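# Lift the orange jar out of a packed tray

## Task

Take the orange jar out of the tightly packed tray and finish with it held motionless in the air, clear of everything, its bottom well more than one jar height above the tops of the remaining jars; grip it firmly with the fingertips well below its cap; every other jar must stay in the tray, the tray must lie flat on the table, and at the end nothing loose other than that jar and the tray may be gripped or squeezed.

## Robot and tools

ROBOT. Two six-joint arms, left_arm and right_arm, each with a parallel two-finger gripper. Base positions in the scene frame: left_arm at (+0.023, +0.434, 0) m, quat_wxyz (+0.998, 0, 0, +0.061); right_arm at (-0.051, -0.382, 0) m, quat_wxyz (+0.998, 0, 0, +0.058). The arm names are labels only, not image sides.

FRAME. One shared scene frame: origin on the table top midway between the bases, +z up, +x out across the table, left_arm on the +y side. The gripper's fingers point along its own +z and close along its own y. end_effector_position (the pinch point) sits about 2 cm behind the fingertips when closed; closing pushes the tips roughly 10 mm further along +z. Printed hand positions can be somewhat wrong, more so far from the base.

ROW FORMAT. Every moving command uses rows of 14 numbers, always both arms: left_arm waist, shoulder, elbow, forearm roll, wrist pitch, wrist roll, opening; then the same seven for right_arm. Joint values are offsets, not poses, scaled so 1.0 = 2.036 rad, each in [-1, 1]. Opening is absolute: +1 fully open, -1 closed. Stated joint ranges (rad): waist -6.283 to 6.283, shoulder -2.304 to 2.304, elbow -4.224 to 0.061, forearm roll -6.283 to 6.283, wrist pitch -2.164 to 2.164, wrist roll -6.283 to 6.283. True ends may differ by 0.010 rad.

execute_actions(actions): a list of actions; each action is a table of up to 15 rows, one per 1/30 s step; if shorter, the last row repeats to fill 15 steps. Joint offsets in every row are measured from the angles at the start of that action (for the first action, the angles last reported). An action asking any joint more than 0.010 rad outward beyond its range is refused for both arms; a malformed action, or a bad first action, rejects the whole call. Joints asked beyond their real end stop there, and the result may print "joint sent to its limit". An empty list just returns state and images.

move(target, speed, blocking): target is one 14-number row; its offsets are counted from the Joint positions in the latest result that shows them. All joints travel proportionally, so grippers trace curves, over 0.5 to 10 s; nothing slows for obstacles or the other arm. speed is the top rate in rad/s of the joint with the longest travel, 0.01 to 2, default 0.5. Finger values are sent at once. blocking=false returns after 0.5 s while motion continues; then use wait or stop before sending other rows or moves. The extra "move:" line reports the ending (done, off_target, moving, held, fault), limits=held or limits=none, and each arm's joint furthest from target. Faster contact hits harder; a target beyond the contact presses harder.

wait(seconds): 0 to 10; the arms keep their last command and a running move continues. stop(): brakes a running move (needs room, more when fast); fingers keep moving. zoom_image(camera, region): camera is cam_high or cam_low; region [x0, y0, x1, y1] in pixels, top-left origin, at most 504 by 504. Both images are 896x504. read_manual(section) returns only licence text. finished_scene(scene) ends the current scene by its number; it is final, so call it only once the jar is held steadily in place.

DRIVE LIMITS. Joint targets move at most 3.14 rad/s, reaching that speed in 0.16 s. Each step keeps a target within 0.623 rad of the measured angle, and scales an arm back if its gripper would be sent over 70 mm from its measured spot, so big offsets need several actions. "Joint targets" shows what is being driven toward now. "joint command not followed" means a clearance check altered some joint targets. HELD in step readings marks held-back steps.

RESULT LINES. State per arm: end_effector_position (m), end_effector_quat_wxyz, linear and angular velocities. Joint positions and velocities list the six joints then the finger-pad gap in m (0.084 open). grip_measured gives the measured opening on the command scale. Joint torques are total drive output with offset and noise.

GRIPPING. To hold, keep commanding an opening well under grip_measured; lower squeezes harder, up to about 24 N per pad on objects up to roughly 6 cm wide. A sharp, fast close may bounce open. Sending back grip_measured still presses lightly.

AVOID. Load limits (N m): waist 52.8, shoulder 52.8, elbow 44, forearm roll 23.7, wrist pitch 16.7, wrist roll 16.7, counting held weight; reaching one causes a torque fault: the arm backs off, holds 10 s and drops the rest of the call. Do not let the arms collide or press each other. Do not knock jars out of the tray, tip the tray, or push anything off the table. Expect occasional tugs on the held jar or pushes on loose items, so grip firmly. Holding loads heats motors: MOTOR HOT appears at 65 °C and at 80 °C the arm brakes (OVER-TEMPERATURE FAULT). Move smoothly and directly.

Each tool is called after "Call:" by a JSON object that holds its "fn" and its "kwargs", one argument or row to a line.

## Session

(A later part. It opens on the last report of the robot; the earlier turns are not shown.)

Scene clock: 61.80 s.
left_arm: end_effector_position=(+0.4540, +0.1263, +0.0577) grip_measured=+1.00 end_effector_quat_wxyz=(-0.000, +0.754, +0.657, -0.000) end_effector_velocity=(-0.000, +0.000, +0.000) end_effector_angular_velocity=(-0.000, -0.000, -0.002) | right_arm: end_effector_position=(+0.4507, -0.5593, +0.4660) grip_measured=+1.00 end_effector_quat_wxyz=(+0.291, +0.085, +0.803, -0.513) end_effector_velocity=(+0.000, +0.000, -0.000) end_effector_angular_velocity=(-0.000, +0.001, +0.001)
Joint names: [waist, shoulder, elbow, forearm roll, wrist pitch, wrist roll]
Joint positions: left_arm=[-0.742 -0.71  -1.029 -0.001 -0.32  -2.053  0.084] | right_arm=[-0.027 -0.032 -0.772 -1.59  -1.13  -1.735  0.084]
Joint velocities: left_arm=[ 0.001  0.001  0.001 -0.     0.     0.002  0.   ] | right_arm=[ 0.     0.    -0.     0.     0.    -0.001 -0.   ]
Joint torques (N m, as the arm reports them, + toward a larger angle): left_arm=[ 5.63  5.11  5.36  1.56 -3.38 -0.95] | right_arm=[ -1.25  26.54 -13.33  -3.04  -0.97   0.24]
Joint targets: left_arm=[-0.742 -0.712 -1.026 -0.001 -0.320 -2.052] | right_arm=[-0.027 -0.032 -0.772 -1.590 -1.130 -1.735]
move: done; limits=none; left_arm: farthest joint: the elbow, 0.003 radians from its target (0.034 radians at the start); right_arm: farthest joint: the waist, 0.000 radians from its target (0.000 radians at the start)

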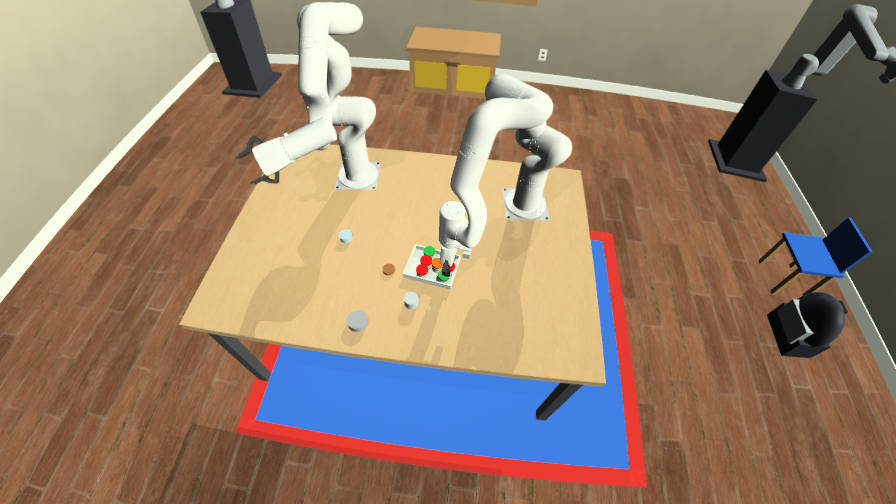

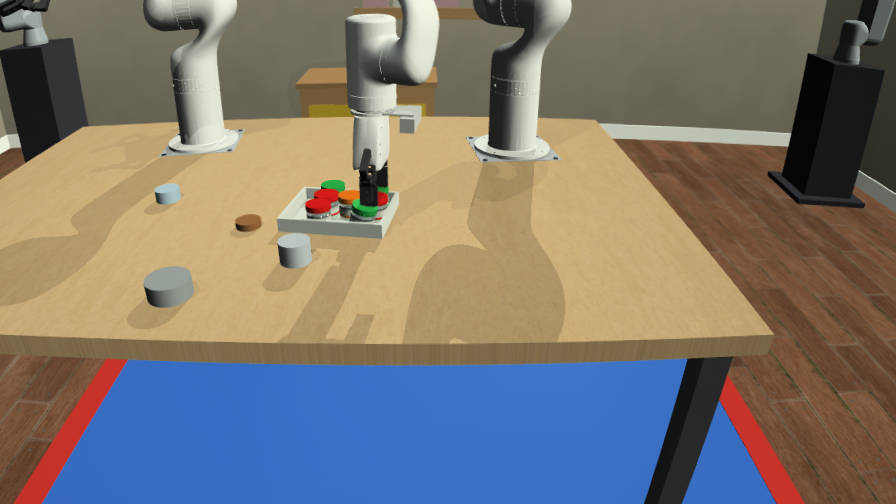

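Tipping; lift well up for a look.

Call:
{"fn": "move", "kwargs": {
  "target": [0,0.06,0.008,0,-0.052,0,1,0,0,0,0,0,0,1],
  "speed": 0.12
}}

Call:
{"fn": "zoom_image", "kwargs": {
  "camera": "cam_low",
  "region": [255, 135, 415, 265]
}}

Call:
{"fn": "zoom_image", "kwargs": {
  "camera": "cam_high",
  "region": [380, 225, 480, 315]
}}

Scene clock: 67.67 s.
left_arm: end_effector_position=(+0.4526, +0.1273, +0.1174) grip_measured=+1.00 end_effector_quat_wxyz=(-0.000, +0.754, +0.657, -0.000) end_effector_velocity=(+0.000, +0.000, +0.001) end_effector_angular_velocity=(-0.000, -0.001, +0.000) | right_arm: end_effector_position=(+0.4507, -0.5593, +0.4660) grip_measured=+1.00 end_effector_quat_wxyz=(+0.291, +0.085, +0.803, -0.513) end_effector_velocity=(-0.000, -0.000, -0.000) end_effector_angular_velocity=(-0.000, -0.000, -0.000)
Joint names: [waist, shoulder, elbow, forearm roll, wrist pitch, wrist roll]
Joint positions: left_arm=[-0.742 -0.588 -1.012 -0.001 -0.425 -2.053  0.084] | right_arm=[-0.027 -0.032 -0.772 -1.59  -1.13  -1.735  0.084]
Joint velocities: left_arm=[ 0.001  0.002  0.     0.001 -0.002 -0.    -0.   ] | right_arm=[-0.    -0.     0.    -0.    -0.     0.001  0.   ]
Joint torques (N m, as the arm reports them, + toward a larger angle): left_arm=[ -0.91  27.21 -14.44   0.74   0.11  -0.22] | right_arm=[ -1.98  26.38 -13.29  -3.28  -0.87   0.17]
Joint targets: left_arm=[-0.742 -0.588 -1.012 -0.001 -0.425 -2.053] | right_arm=[-0.027 -0.032 -0.772 -1.590 -1.130 -1.735]
move: done; limits=none; left_arm: farthest joint: the wrist pitch, 0.001 radians from its target (0.106 radians at the start); right_arm: farthest joint: the waist, 0.000 radians from its target (0.000 radians at the start)

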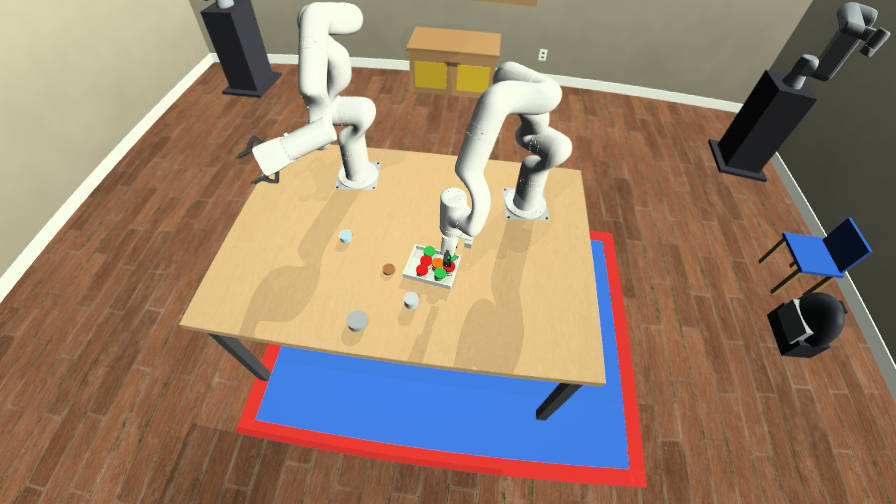

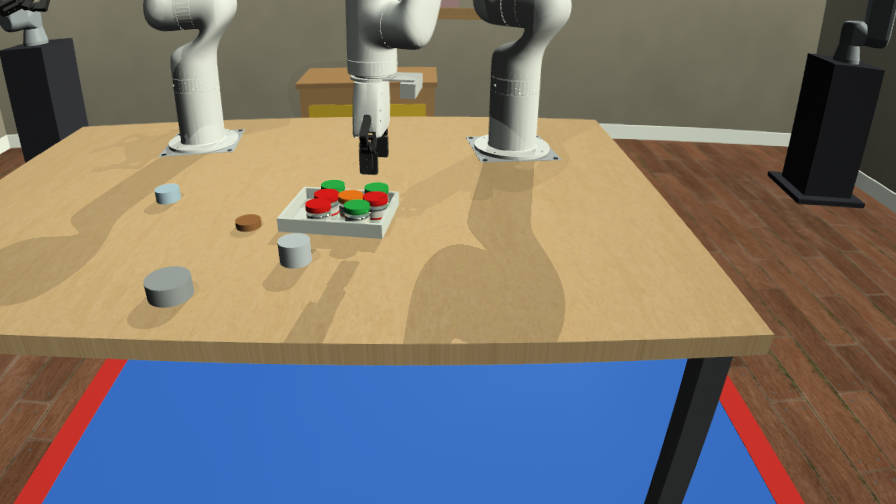

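Region (255, 135, 415, 265) of cam_low's 896x504 image, scaled by 3.150, with more detail than that image has; it fills the top 410 rows of this view, and the rest is white.

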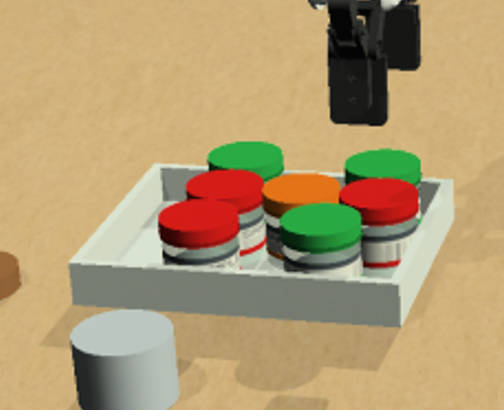

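Region (380, 225, 480, 315) of cam_high's 896x504 image, scaled by 5.040, with more detail than that image has; it fills the top 454 rows of this view, and the rest is white.

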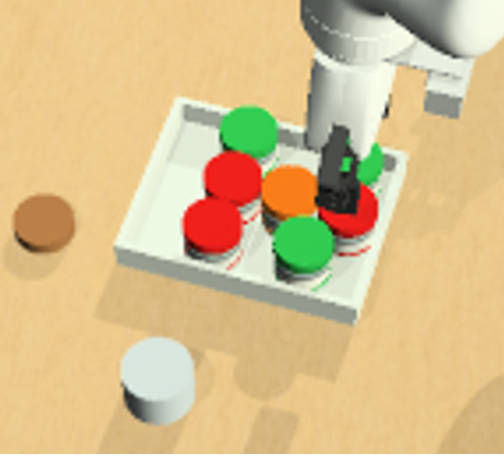

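Call:
{"fn": "move", "kwargs": {
  "target": [-0.0154,-0.1105,-0.1107,0,0.0003,-0.0154,1,0,0,0,0,0,0,1],
  "speed": 0.25
}}

Call:
{"fn": "zoom_image", "kwargs": {
  "camera": "cam_low",
  "region": [255, 135, 415, 265]
}}

Scene clock: 79.57 s.
left_arm: end_effector_position=(+0.4963, +0.0732, +0.0613) grip_measured=+1.00 end_effector_quat_wxyz=(+0.000, +0.754, +0.657, -0.000) end_effector_velocity=(+0.000, -0.000, -0.002) end_effector_angular_velocity=(+0.001, +0.001, -0.001) | right_arm: end_effector_position=(+0.4507, -0.5593, +0.4660) grip_measured=+1.00 end_effector_quat_wxyz=(+0.291, +0.085, +0.803, -0.513) end_effector_velocity=(+0.000, +0.000, -0.000) end_effector_angular_velocity=(+0.000, +0.000, +0.000)
Joint names: [waist, shoulder, elbow, forearm roll, wrist pitch, wrist roll]
Joint positions: left_arm=[-0.773 -0.813 -1.237 -0.001 -0.425 -2.084  0.084] | right_arm=[-0.027 -0.032 -0.772 -1.59  -1.13  -1.735  0.084]
Joint velocities: left_arm=[-0.    -0.004 -0.002  0.001  0.    -0.001  0.   ] | right_arm=[ 0.    -0.    -0.     0.     0.001 -0.    -0.   ]
Joint torques (N m, as the arm reports them, + toward a larger angle): left_arm=[  0.85  34.33 -14.28   1.41   0.17  -0.03] | right_arm=[ -1.4   26.59 -13.12  -3.26  -1.03   0.13]
Joint targets: left_arm=[-0.773 -0.813 -1.238 -0.001 -0.425 -2.084] | right_arm=[-0.027 -0.032 -0.772 -1.590 -1.130 -1.735]
move: done; limits=none; left_arm: farthest joint: the waist, 0.000 radians from its target (0.032 radians at the start); right_arm: farthest joint: the waist, 0.000 radians from its target (0.000 radians at the start)

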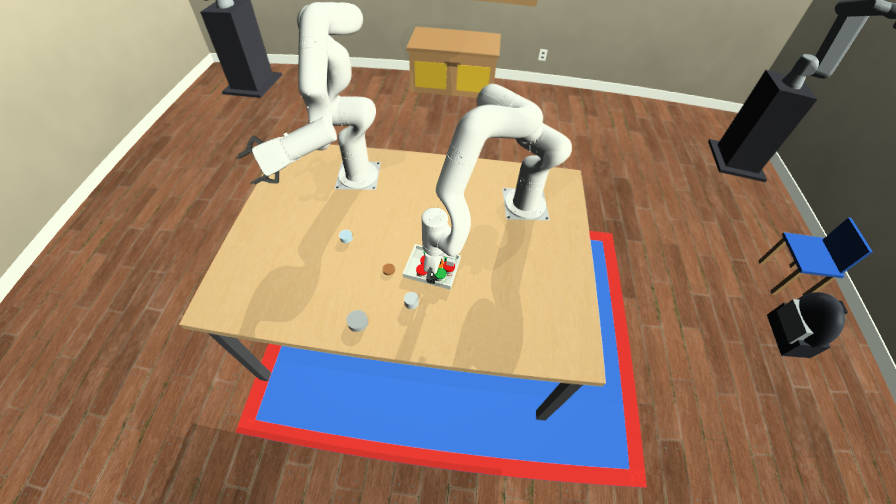

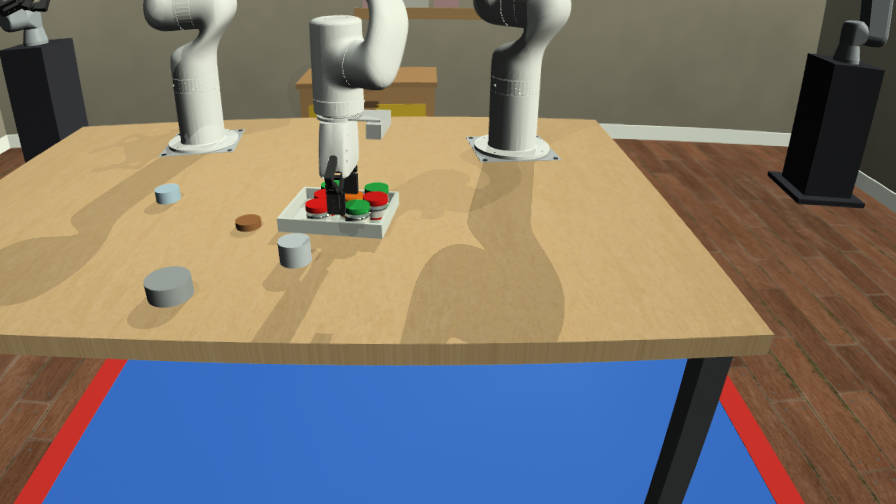

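Region (255, 135, 415, 265) of cam_low's 896x504 image, scaled by 3.150, with more detail than that image has; it fills the top 410 rows of this view, and the rest is white.

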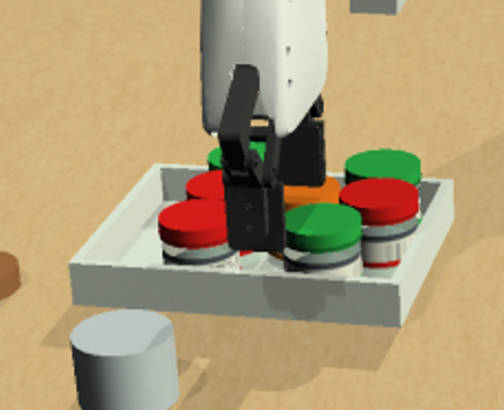

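Down 5 mm.

Call:
{"fn": "move", "kwargs": {
  "target": [0,-0.0046,-0.0008,0,0.0038,0,1,0,0,0,0,0,0,1],
  "speed": 0.015
}}

Scene clock: 82.27 s.
left_arm: end_effector_position=(+0.4964, +0.0732, +0.0567) grip_measured=+1.00 end_effector_quat_wxyz=(+0.000, +0.754, +0.657, -0.000) end_effector_velocity=(-0.000, -0.001, -0.000) end_effector_angular_velocity=(-0.000, -0.000, -0.002) | right_arm: end_effector_position=(+0.4507, -0.5593, +0.4660) grip_measured=+1.00 end_effector_quat_wxyz=(+0.291, +0.085, +0.803, -0.513) end_effector_velocity=(+0.000, +0.000, -0.000) end_effector_angular_velocity=(-0.001, +0.002, +0.001)
Joint names: [waist, shoulder, elbow, forearm roll, wrist pitch, wrist roll]
Joint positions: left_arm=[-0.773 -0.821 -1.239 -0.001 -0.418 -2.084  0.084] | right_arm=[-0.027 -0.032 -0.772 -1.59  -1.13  -1.735  0.084]
Joint velocities: left_arm=[-0.001 -0.001 -0.001 -0.     0.001  0.001  0.   ] | right_arm=[ 0.    -0.     0.    -0.    -0.    -0.003  0.   ]
Joint torques (N m, as the arm reports them, + toward a larger angle): left_arm=[  2.16  31.5  -13.37   1.1    1.18  -0.35] | right_arm=[ -1.93  26.57 -12.68  -3.86  -0.84   0.18]
Joint targets: left_arm=[-0.773 -0.822 -1.239 -0.001 -0.417 -2.084] | right_arm=[-0.027 -0.032 -0.772 -1.590 -1.130 -1.735]
move: done; limits=none; left_arm: farthest joint: the shoulder, 0.001 radians from its target (0.009 radians at the start); right_arm: farthest joint: the waist, 0.000 radians from its target (0.000 radians at the start)

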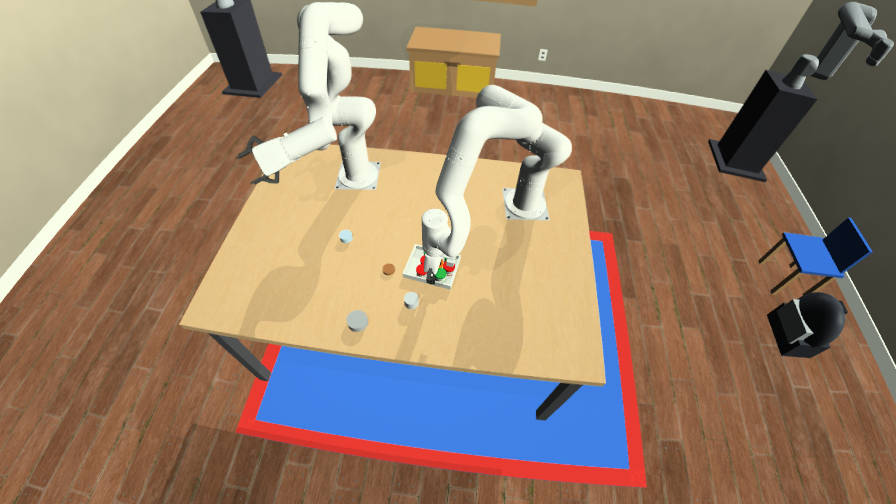

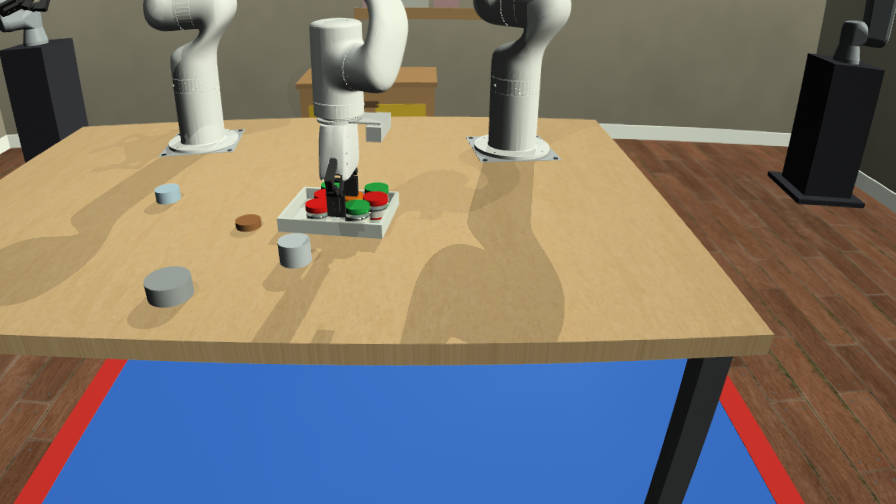

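Call:
{"fn": "move", "kwargs": {
  "target": [-0.0113,0.01257,0.0251,0,0.0125,-0.0113,1,0,0,0,0,0,0,1],
  "speed": 0.035
}}

Call:
{"fn": "zoom_image", "kwargs": {
  "camera": "cam_low",
  "region": [255, 135, 415, 265]
}}

Scene clock: 87.53 s.
left_arm: end_effector_position=(+0.4761, +0.0720, +0.0562) grip_measured=+1.00 end_effector_quat_wxyz=(+0.000, +0.754, +0.657, -0.000) end_effector_velocity=(+0.000, +0.000, +0.000) end_effector_angular_velocity=(-0.001, -0.001, +0.002) | right_arm: end_effector_position=(+0.4507, -0.5593, +0.4660) grip_measured=+1.00 end_effector_quat_wxyz=(+0.291, +0.085, +0.803, -0.513) end_effector_velocity=(-0.000, -0.000, +0.000) end_effector_angular_velocity=(-0.001, +0.001, +0.000)
Joint names: [waist, shoulder, elbow, forearm roll, wrist pitch, wrist roll]
Joint positions: left_arm=[-0.796 -0.796 -1.189 -0.001 -0.393 -2.107  0.084] | right_arm=[-0.027 -0.032 -0.772 -1.59  -1.13  -1.735  0.084]
Joint velocities: left_arm=[ 0.001  0.001  0.002 -0.     0.002 -0.001  0.   ] | right_arm=[-0.     0.     0.    -0.    -0.    -0.001 -0.   ]
Joint torques (N m, as the arm reports them, + toward a larger angle): left_arm=[-2.55 18.14 -1.36  0.82 -0.98 -0.18] | right_arm=[ -1.61  25.91 -13.54  -3.16  -0.98   0.1 ]
Joint targets: left_arm=[-0.796 -0.796 -1.188 -0.001 -0.392 -2.107] | right_arm=[-0.027 -0.032 -0.772 -1.590 -1.130 -1.735]
move: done; limits=none; left_arm: farthest joint: the shoulder, 0.001 radians from its target (0.027 radians at the start); right_arm: farthest joint: the waist, 0.000 radians from its target (0.000 radians at the start)

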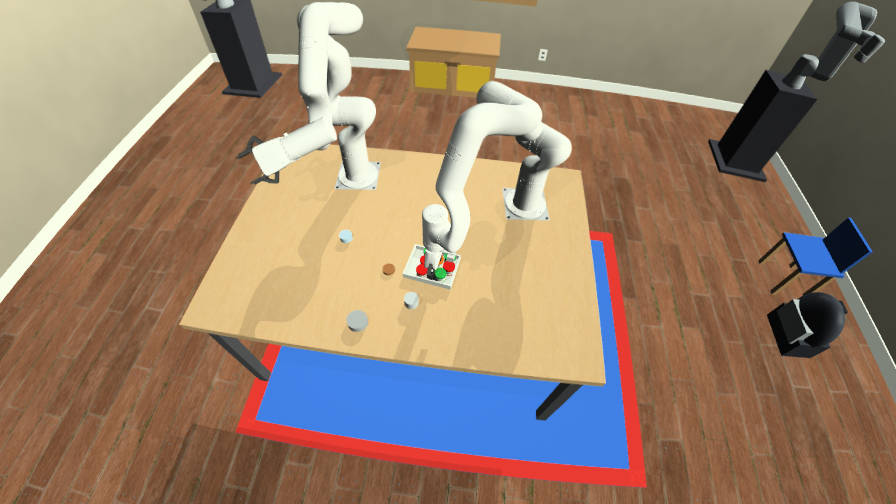

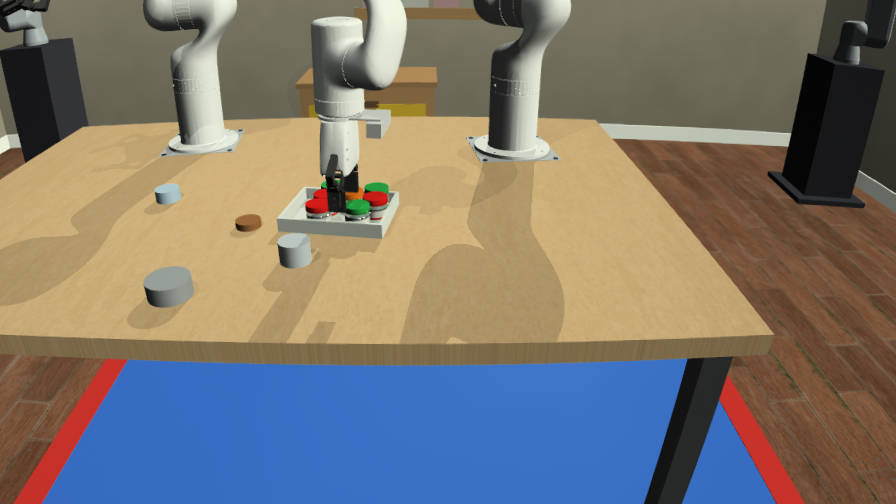

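Region (255, 135, 415, 265) of cam_low's 896x504 image, scaled by 3.150, with more detail than that image has; it fills the top 410 rows of this view, and the rest is white.

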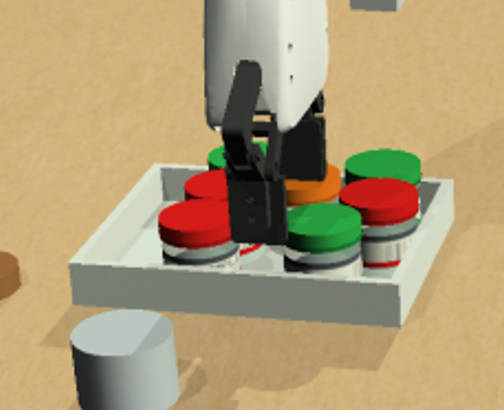

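Call:
{"fn": "move", "kwargs": {
  "target": [0,0.0074,0.0015,0,-0.0059,0,1,0,0,0,0,0,0,1],
  "speed": 0.05
}}

Call:
{"fn": "move", "kwargs": {
  "target": [-0.023,0.0702,0.0705,0,0.0003,-0.023,0.24,0,0,0,0,0,0,1],
  "speed": 0.2
}}

Call:
{"fn": "zoom_image", "kwargs": {
  "camera": "cam_low",
  "region": [255, 135, 415, 265]
}}

Call:
{"fn": "zoom_image", "kwargs": {
  "camera": "cam_high",
  "region": [380, 225, 480, 315]
}}

Scene clock: 95.83 s.
left_arm: end_effector_position=(+0.4758, +0.0721, +0.0638) grip_measured=+1.00 end_effector_quat_wxyz=(-0.000, +0.754, +0.657, -0.000) end_effector_velocity=(+0.000, -0.001, +0.001) end_effector_angular_velocity=(-0.001, -0.001, -0.000) | right_arm: end_effector_position=(+0.4507, -0.5593, +0.4660) grip_measured=+1.00 end_effector_quat_wxyz=(+0.291, +0.085, +0.803, -0.513) end_effector_velocity=(+0.000, +0.000, +0.000) end_effector_angular_velocity=(+0.000, -0.000, +0.000)
Joint names: [waist, shoulder, elbow, forearm roll, wrist pitch, wrist roll]
Joint positions: left_arm=[-0.796 -0.781 -1.185 -0.001 -0.404 -2.107  0.084] | right_arm=[-0.027 -0.032 -0.772 -1.59  -1.13  -1.735  0.084]
Joint velocities: left_arm=[-0.001  0.002 -0.001 -0.    -0.001 -0.     0.   ] | right_arm=[-0.  0. -0.  0.  0. -0.  0.]
Joint torques (N m, as the arm reports them, + toward a larger angle): left_arm=[  0.21  31.89 -15.05   0.22   0.23  -0.24] | right_arm=[ -1.66  26.81 -13.13  -3.08  -0.98   0.13]
Joint targets: left_arm=[-0.796 -0.781 -1.185 -0.001 -0.405 -2.107] | right_arm=[-0.027 -0.032 -0.772 -1.590 -1.130 -1.735]
move: done; limits=none; left_arm: farthest joint: the elbow, 0.001 radians from its target (0.002 radians at the start); right_arm: farthest joint: the waist, 0.000 radians from its target (0.000 radians at the start)

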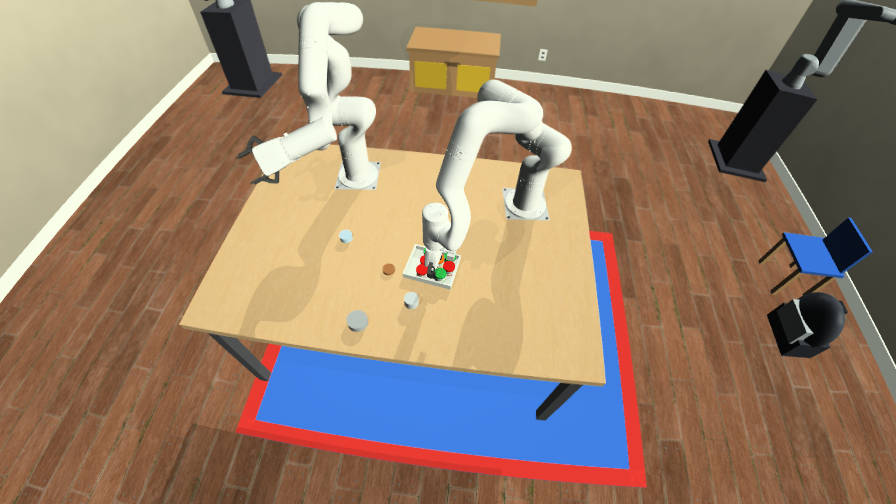

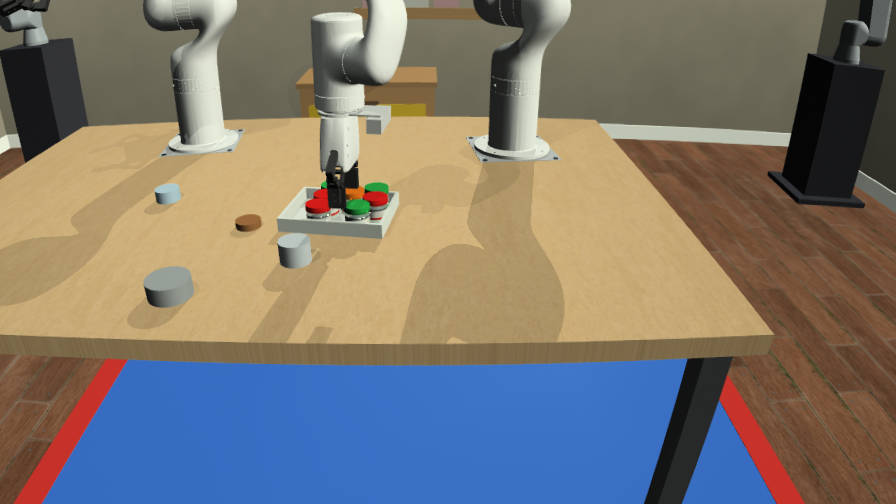

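Scene clock: 97.03 s.
left_arm: end_effector_position=(+0.4266, +0.0793, +0.0997) grip_measured=+0.23 end_effector_quat_wxyz=(-0.000, +0.754, +0.657, -0.000) end_effector_velocity=(-0.001, +0.000, +0.001) end_effector_angular_velocity=(-0.000, -0.000, -0.000) | right_arm: end_effector_position=(+0.4507, -0.5593, +0.4660) grip_measured=+1.00 end_effector_quat_wxyz=(+0.291, +0.085, +0.803, -0.513) end_effector_velocity=(-0.000, -0.000, -0.000) end_effector_angular_velocity=(+0.000, +0.000, -0.000)
Joint names: [waist, shoulder, elbow, forearm roll, wrist pitch, wrist roll]
Joint positions: left_arm=[-0.843 -0.639 -1.042 -0.001 -0.404 -2.154  0.054] | right_arm=[-0.027 -0.032 -0.772 -1.59  -1.13  -1.735  0.084]
Joint velocities: left_arm=[-0.     0.003  0.003 -0.    -0.     0.    -0.   ] | right_arm=[-0.    -0.     0.     0.    -0.     0.001 -0.   ]
Joint torques (N m, as the arm reports them, + toward a larger angle): left_arm=[  1.46  30.19 -14.68   0.96   0.36  -0.08] | right_arm=[ -1.34  26.98 -13.16  -3.15  -0.95   0.33]
Joint targets: left_arm=[-0.843 -0.638 -1.042 -0.001 -0.404 -2.154] | right_arm=[-0.027 -0.032 -0.772 -1.590 -1.130 -1.735]
move: done; limits=none; left_arm: farthest joint: the shoulder, 0.001 radians from its target (0.143 radians at the start); right_arm: farthest joint: the waist, 0.000 radians from its target (0.000 radians at the start)

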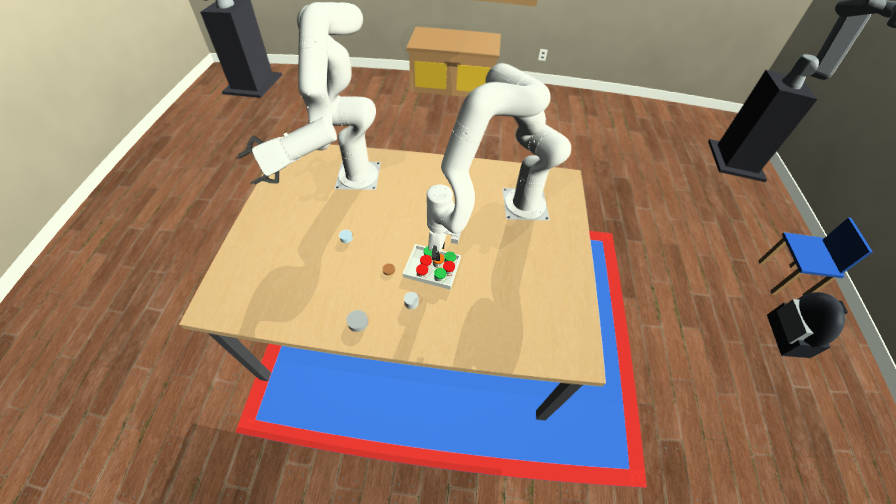

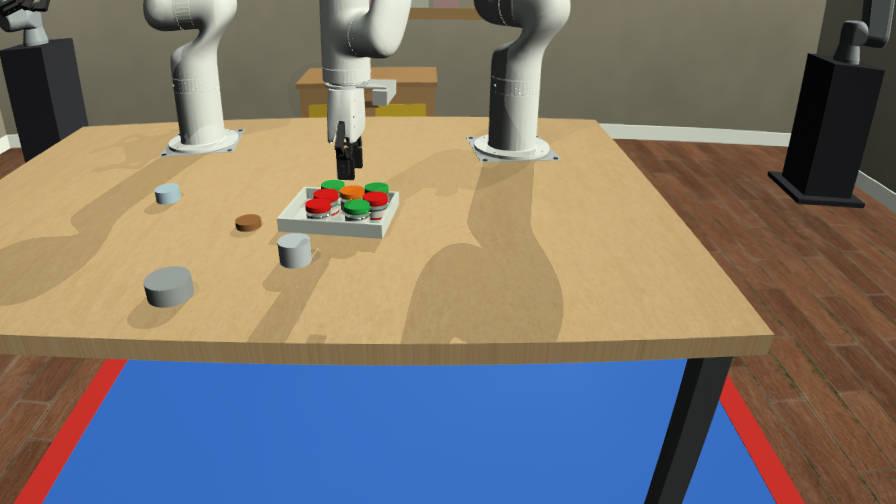

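Region (255, 135, 415, 265) of cam_low's 896x504 image, scaled by 3.150, with more detail than that image has; it fills the top 410 rows of this view, and the rest is white.

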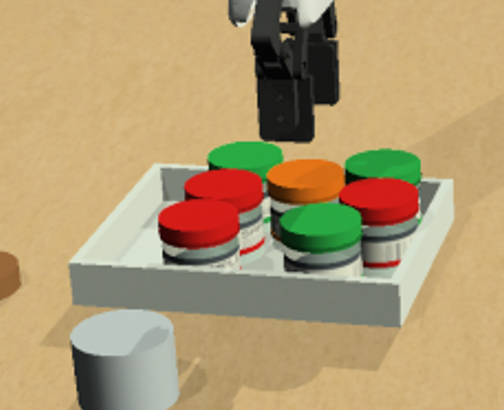

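Region (380, 225, 480, 315) of cam_high's 896x504 image, scaled by 5.040, with more detail than that image has; it fills the top 454 rows of this view, and the rest is white.

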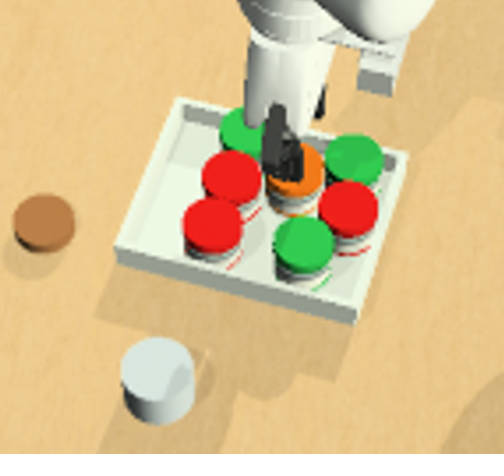

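Call:
{"fn": "move", "kwargs": {
  "target": [0,-0.032,-0.0034,0,0.0286,0,0.24,0,0,0,0,0,0,1],
  "speed": 0.08
}}

Call:
{"fn": "zoom_image", "kwargs": {
  "camera": "cam_low",
  "region": [300, 150, 400, 230]
}}

Call:
{"fn": "zoom_image", "kwargs": {
  "camera": "cam_high",
  "region": [400, 235, 470, 295]
}}

Scene clock: 103.33 s.
left_arm: end_effector_position=(+0.4267, +0.0793, +0.0669) grip_measured=+0.23 end_effector_quat_wxyz=(-0.000, +0.754, +0.657, -0.000) end_effector_velocity=(+0.000, +0.000, -0.001) end_effector_angular_velocity=(+0.000, -0.000, +0.001) | right_arm: end_effector_position=(+0.4507, -0.5593, +0.4660) grip_measured=+1.00 end_effector_quat_wxyz=(+0.291, +0.085, +0.803, -0.513) end_effector_velocity=(+0.000, -0.000, -0.000) end_effector_angular_velocity=(+0.001, -0.001, -0.001)
Joint names: [waist, shoulder, elbow, forearm roll, wrist pitch, wrist roll]
Joint positions: left_arm=[-0.843 -0.704 -1.049 -0.001 -0.346 -2.154  0.054] | right_arm=[-0.027 -0.032 -0.772 -1.59  -1.13  -1.735  0.084]
Joint velocities: left_arm=[ 0.001 -0.002 -0.     0.     0.002 -0.    -0.   ] | right_arm=[-0.    -0.     0.     0.     0.     0.002 -0.   ]
Joint torques (N m, as the arm reports them, + toward a larger angle): left_arm=[ -0.08  31.64 -13.59   1.17   0.41  -0.04] | right_arm=[ -2.33  26.7  -13.39  -3.46  -0.94   0.1 ]
Joint targets: left_arm=[-0.843 -0.704 -1.049 -0.001 -0.346 -2.154] | right_arm=[-0.027 -0.032 -0.772 -1.590 -1.130 -1.735]
move: done; limits=none; left_arm: farthest joint: the shoulder, 0.001 radians from its target (0.066 radians at the start); right_arm: farthest joint: the waist, 0.000 radians from its target (0.000 radians at the start)

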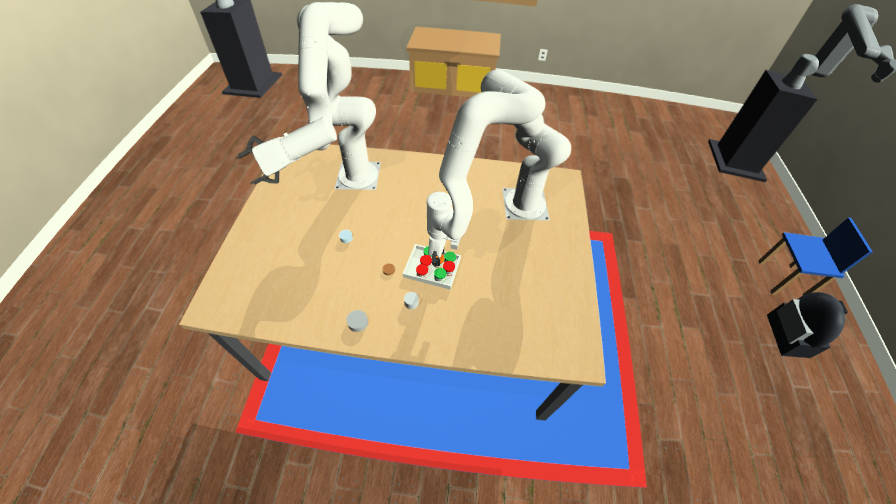

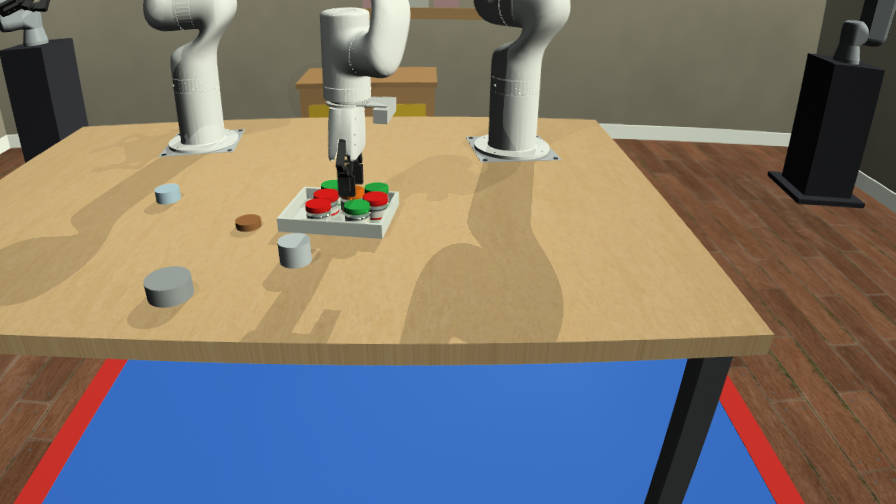

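Region (300, 150, 400, 230) of cam_low's 896x504 image, scaled by 5.040, with more detail than that image has; it fills the top 403 rows of this view, and the rest is white.

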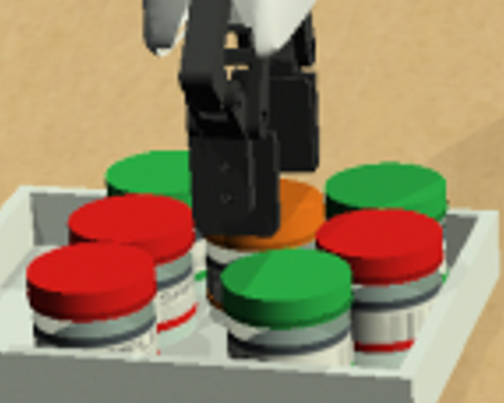

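Region (400, 235, 470, 295) of cam_high's 896x504 image, scaled by 7.200, with more detail than that image has; it fills the top 432 rows of this view, and the rest is white.

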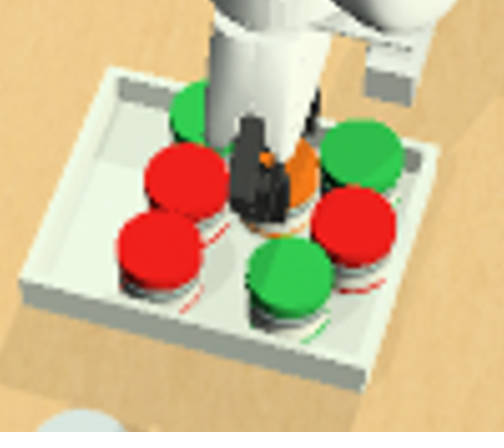

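Call:
{"fn": "move", "kwargs": {
  "target": [-0.0005,0.0045,0.0085,0,0.004,-0.0005,0.24,0,0,0,0,0,0,1],
  "speed": 0.04
}}

Call:
{"fn": "move", "kwargs": {
  "target": [0,-0.005,-0.0008,0,0.0042,0,0.24,0,0,0,0,0,0,1],
  "speed": 0.015
}}

Call:
{"fn": "zoom_image", "kwargs": {
  "camera": "cam_low",
  "region": [300, 150, 400, 230]
}}

Scene clock: 111.83 s.
left_arm: end_effector_position=(+0.4222, +0.0825, +0.0669) grip_measured=+0.23 end_effector_quat_wxyz=(-0.000, +0.754, +0.657, -0.000) end_effector_velocity=(-0.001, +0.000, +0.000) end_effector_angular_velocity=(-0.000, -0.000, +0.000) | right_arm: end_effector_position=(+0.4507, -0.5593, +0.4660) grip_measured=+1.00 end_effector_quat_wxyz=(+0.291, +0.085, +0.803, -0.513) end_effector_velocity=(-0.000, +0.000, +0.000) end_effector_angular_velocity=(-0.000, +0.000, +0.000)
Joint names: [waist, shoulder, elbow, forearm roll, wrist pitch, wrist roll]
Joint positions: left_arm=[-0.844 -0.694 -1.032 -0.001 -0.338 -2.155  0.054] | right_arm=[-0.027 -0.032 -0.772 -1.59  -1.13  -1.735  0.084]
Joint velocities: left_arm=[-0.     0.001  0.002 -0.     0.001 -0.    -0.   ] | right_arm=[ 0.     0.     0.     0.    -0.    -0.001  0.   ]
Joint torques (N m, as the arm reports them, + toward a larger angle): left_arm=[  1.66  29.98 -14.11   1.     0.11  -0.03] | right_arm=[ -3.14  26.38 -13.54  -3.28  -1.01   0.19]
Joint targets: left_arm=[-0.844 -0.694 -1.032 -0.001 -0.338 -2.155] | right_arm=[-0.027 -0.032 -0.772 -1.590 -1.130 -1.735]
move: done; limits=none; left_arm: farthest joint: the waist, 0.000 radians from its target (0.001 radians at the start); right_arm: farthest joint: the waist, 0.000 radians from its target (0.000 radians at the start)

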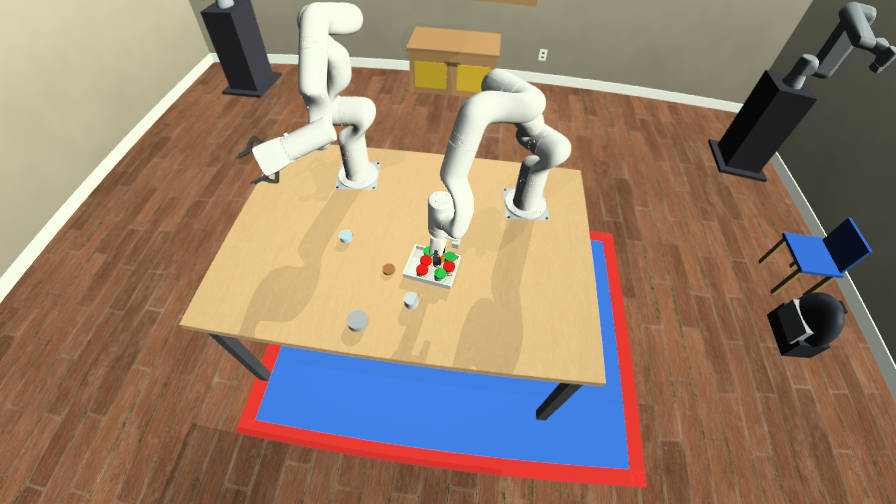

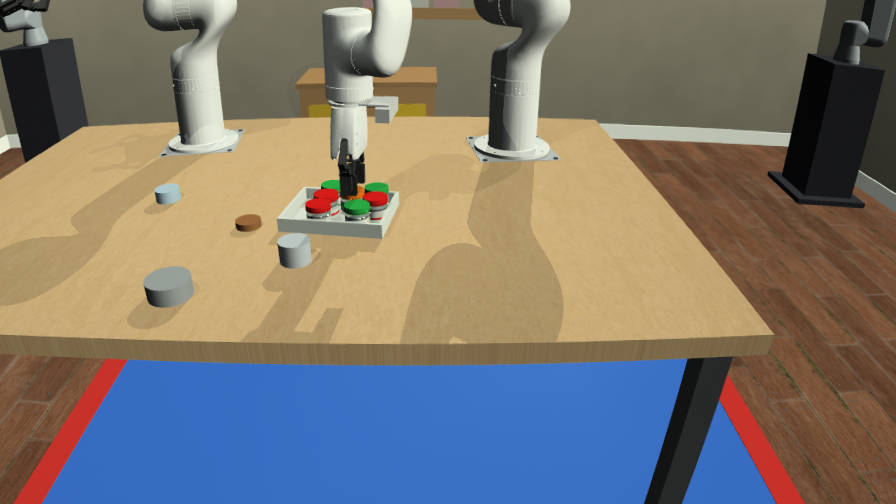

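Scene clock: 112.73 s.
left_arm: end_effector_position=(+0.4222, +0.0825, +0.0621) grip_measured=+0.23 end_effector_quat_wxyz=(-0.000, +0.754, +0.657, -0.000) end_effector_velocity=(+0.000, +0.000, -0.001) end_effector_angular_velocity=(-0.000, -0.001, -0.001) | right_arm: end_effector_position=(+0.4507, -0.5593, +0.4660) grip_measured=+1.00 end_effector_quat_wxyz=(+0.291, +0.085, +0.803, -0.513) end_effector_velocity=(-0.000, +0.000, -0.000) end_effector_angular_velocity=(-0.000, +0.001, +0.000)
Joint names: [waist, shoulder, elbow, forearm roll, wrist pitch, wrist roll]
Joint positions: left_arm=[-0.844 -0.704 -1.034 -0.001 -0.329 -2.155  0.054] | right_arm=[-0.027 -0.032 -0.772 -1.59  -1.13  -1.735  0.084]
Joint velocities: left_arm=[ 0.    -0.002 -0.001  0.001  0.002  0.001 -0.   ] | right_arm=[ 0.     0.     0.    -0.    -0.    -0.001 -0.   ]
Joint torques (N m, as the arm reports them, + toward a larger angle): left_arm=[  0.52  30.49 -14.14   0.76   0.15  -0.29] | right_arm=[ -1.42  25.79 -13.45  -3.26  -1.12   0.22]
Joint targets: left_arm=[-0.844 -0.705 -1.034 -0.001 -0.329 -2.155] | right_arm=[-0.027 -0.032 -0.772 -1.590 -1.130 -1.735]
move: done; limits=none; left_arm: farthest joint: the waist, 0.000 radians from its target (0.000 radians at the start); right_arm: farthest joint: the waist, 0.000 radians from its target (0.000 radians at the start)

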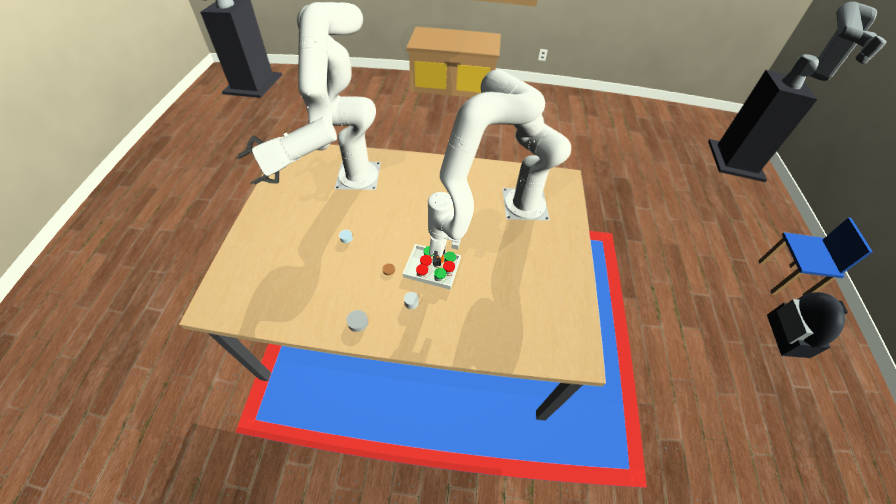

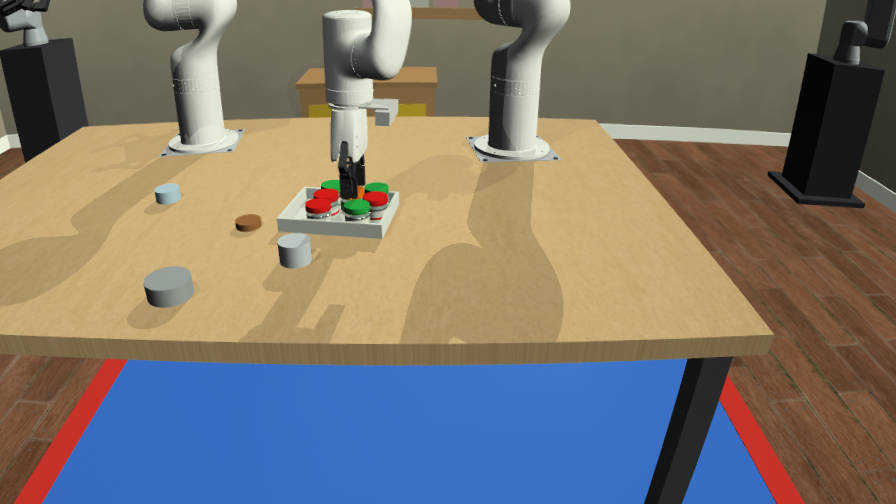

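Region (300, 150, 400, 230) of cam_low's 896x504 image, scaled by 5.040, with more detail than that image has; it fills the top 403 rows of this view, and the rest is white.

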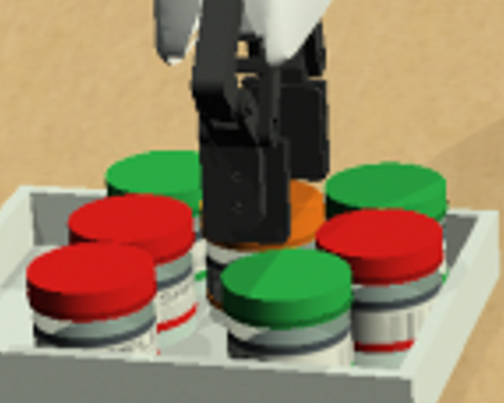

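Call:
{"fn": "move", "kwargs": {
  "target": [-0.0012,-0.0108,-0.003,0,0.0078,-0.0012,0.24,0,0,0,0,0,0,1],
  "speed": 0.02
}}

Call:
{"fn": "zoom_image", "kwargs": {
  "camera": "cam_low",
  "region": [300, 150, 400, 230]
}}

Scene clock: 118.73 s.
left_arm: end_effector_position=(+0.4219, +0.0810, +0.0521) grip_measured=+0.23 end_effector_quat_wxyz=(-0.000, +0.754, +0.657, -0.000) end_effector_velocity=(+0.001, +0.000, -0.001) end_effector_angular_velocity=(-0.000, -0.001, +0.001) | right_arm: end_effector_position=(+0.4507, -0.5593, +0.4660) grip_measured=+1.00 end_effector_quat_wxyz=(+0.291, +0.085, +0.803, -0.513) end_effector_velocity=(+0.000, +0.000, -0.000) end_effector_angular_velocity=(+0.001, -0.001, -0.000)
Joint names: [waist, shoulder, elbow, forearm roll, wrist pitch, wrist roll]
Joint positions: left_arm=[-0.846 -0.726 -1.04  -0.001 -0.314 -2.157  0.054] | right_arm=[-0.027 -0.032 -0.772 -1.59  -1.13  -1.735  0.084]
Joint velocities: left_arm=[ 0.002 -0.002 -0.001  0.     0.002  0.001  0.   ] | right_arm=[-0.    -0.    -0.     0.     0.     0.001 -0.   ]
Joint torques (N m, as the arm reports them, + toward a larger angle): left_arm=[  0.46  30.27 -12.59   0.78   0.31  -0.04] | right_arm=[ -1.78  25.35 -13.44  -3.51  -1.01   0.22]
Joint targets: left_arm=[-0.846 -0.726 -1.040 -0.001 -0.314 -2.157] | right_arm=[-0.027 -0.032 -0.772 -1.590 -1.130 -1.735]
move: done; limits=none; left_arm: farthest joint: the wrist pitch, 0.001 radians from its target (0.016 radians at the start); right_arm: farthest joint: the waist, 0.000 radians from its target (0.000 radians at the start)

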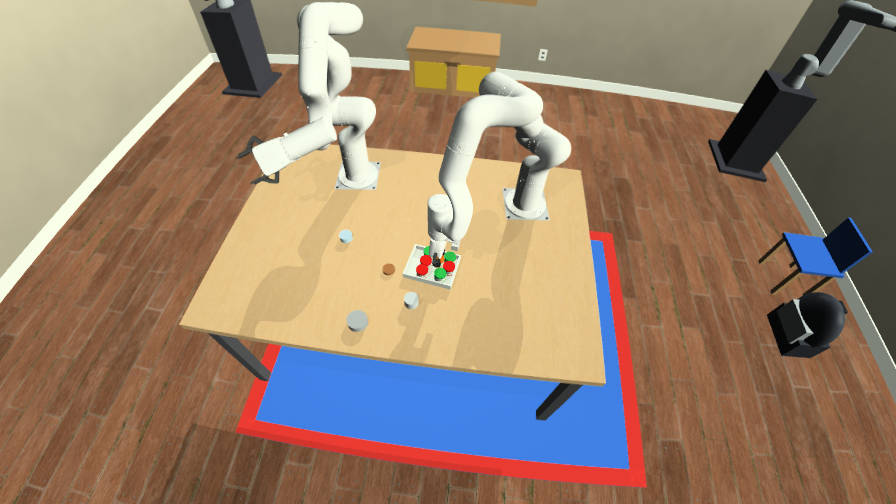

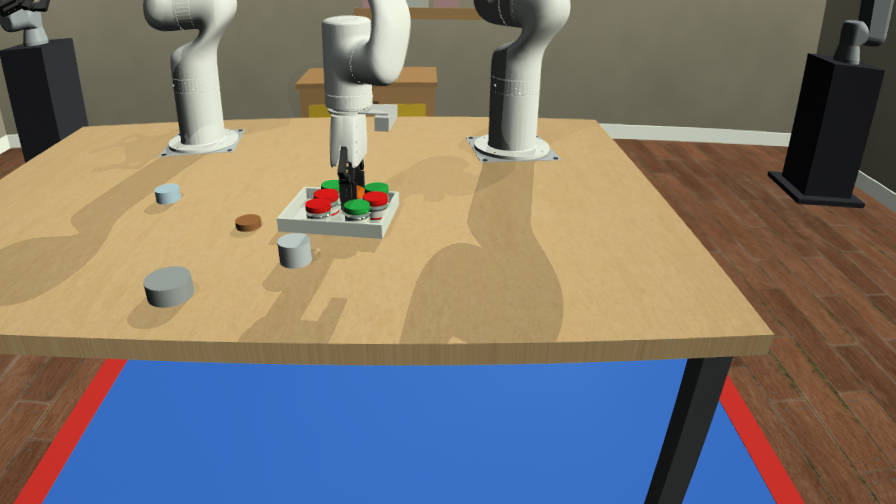

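Region (300, 150, 400, 230) of cam_low's 896x504 image, scaled by 5.040, with more detail than that image has; it fills the top 403 rows of this view, and the rest is white.

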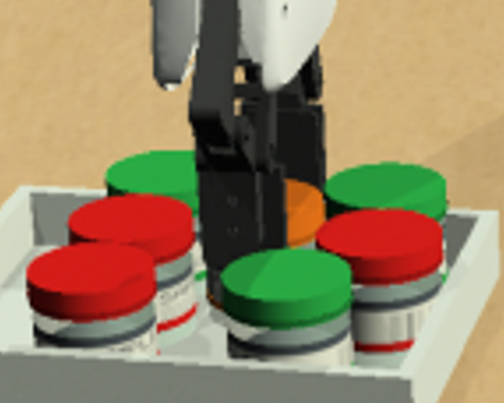

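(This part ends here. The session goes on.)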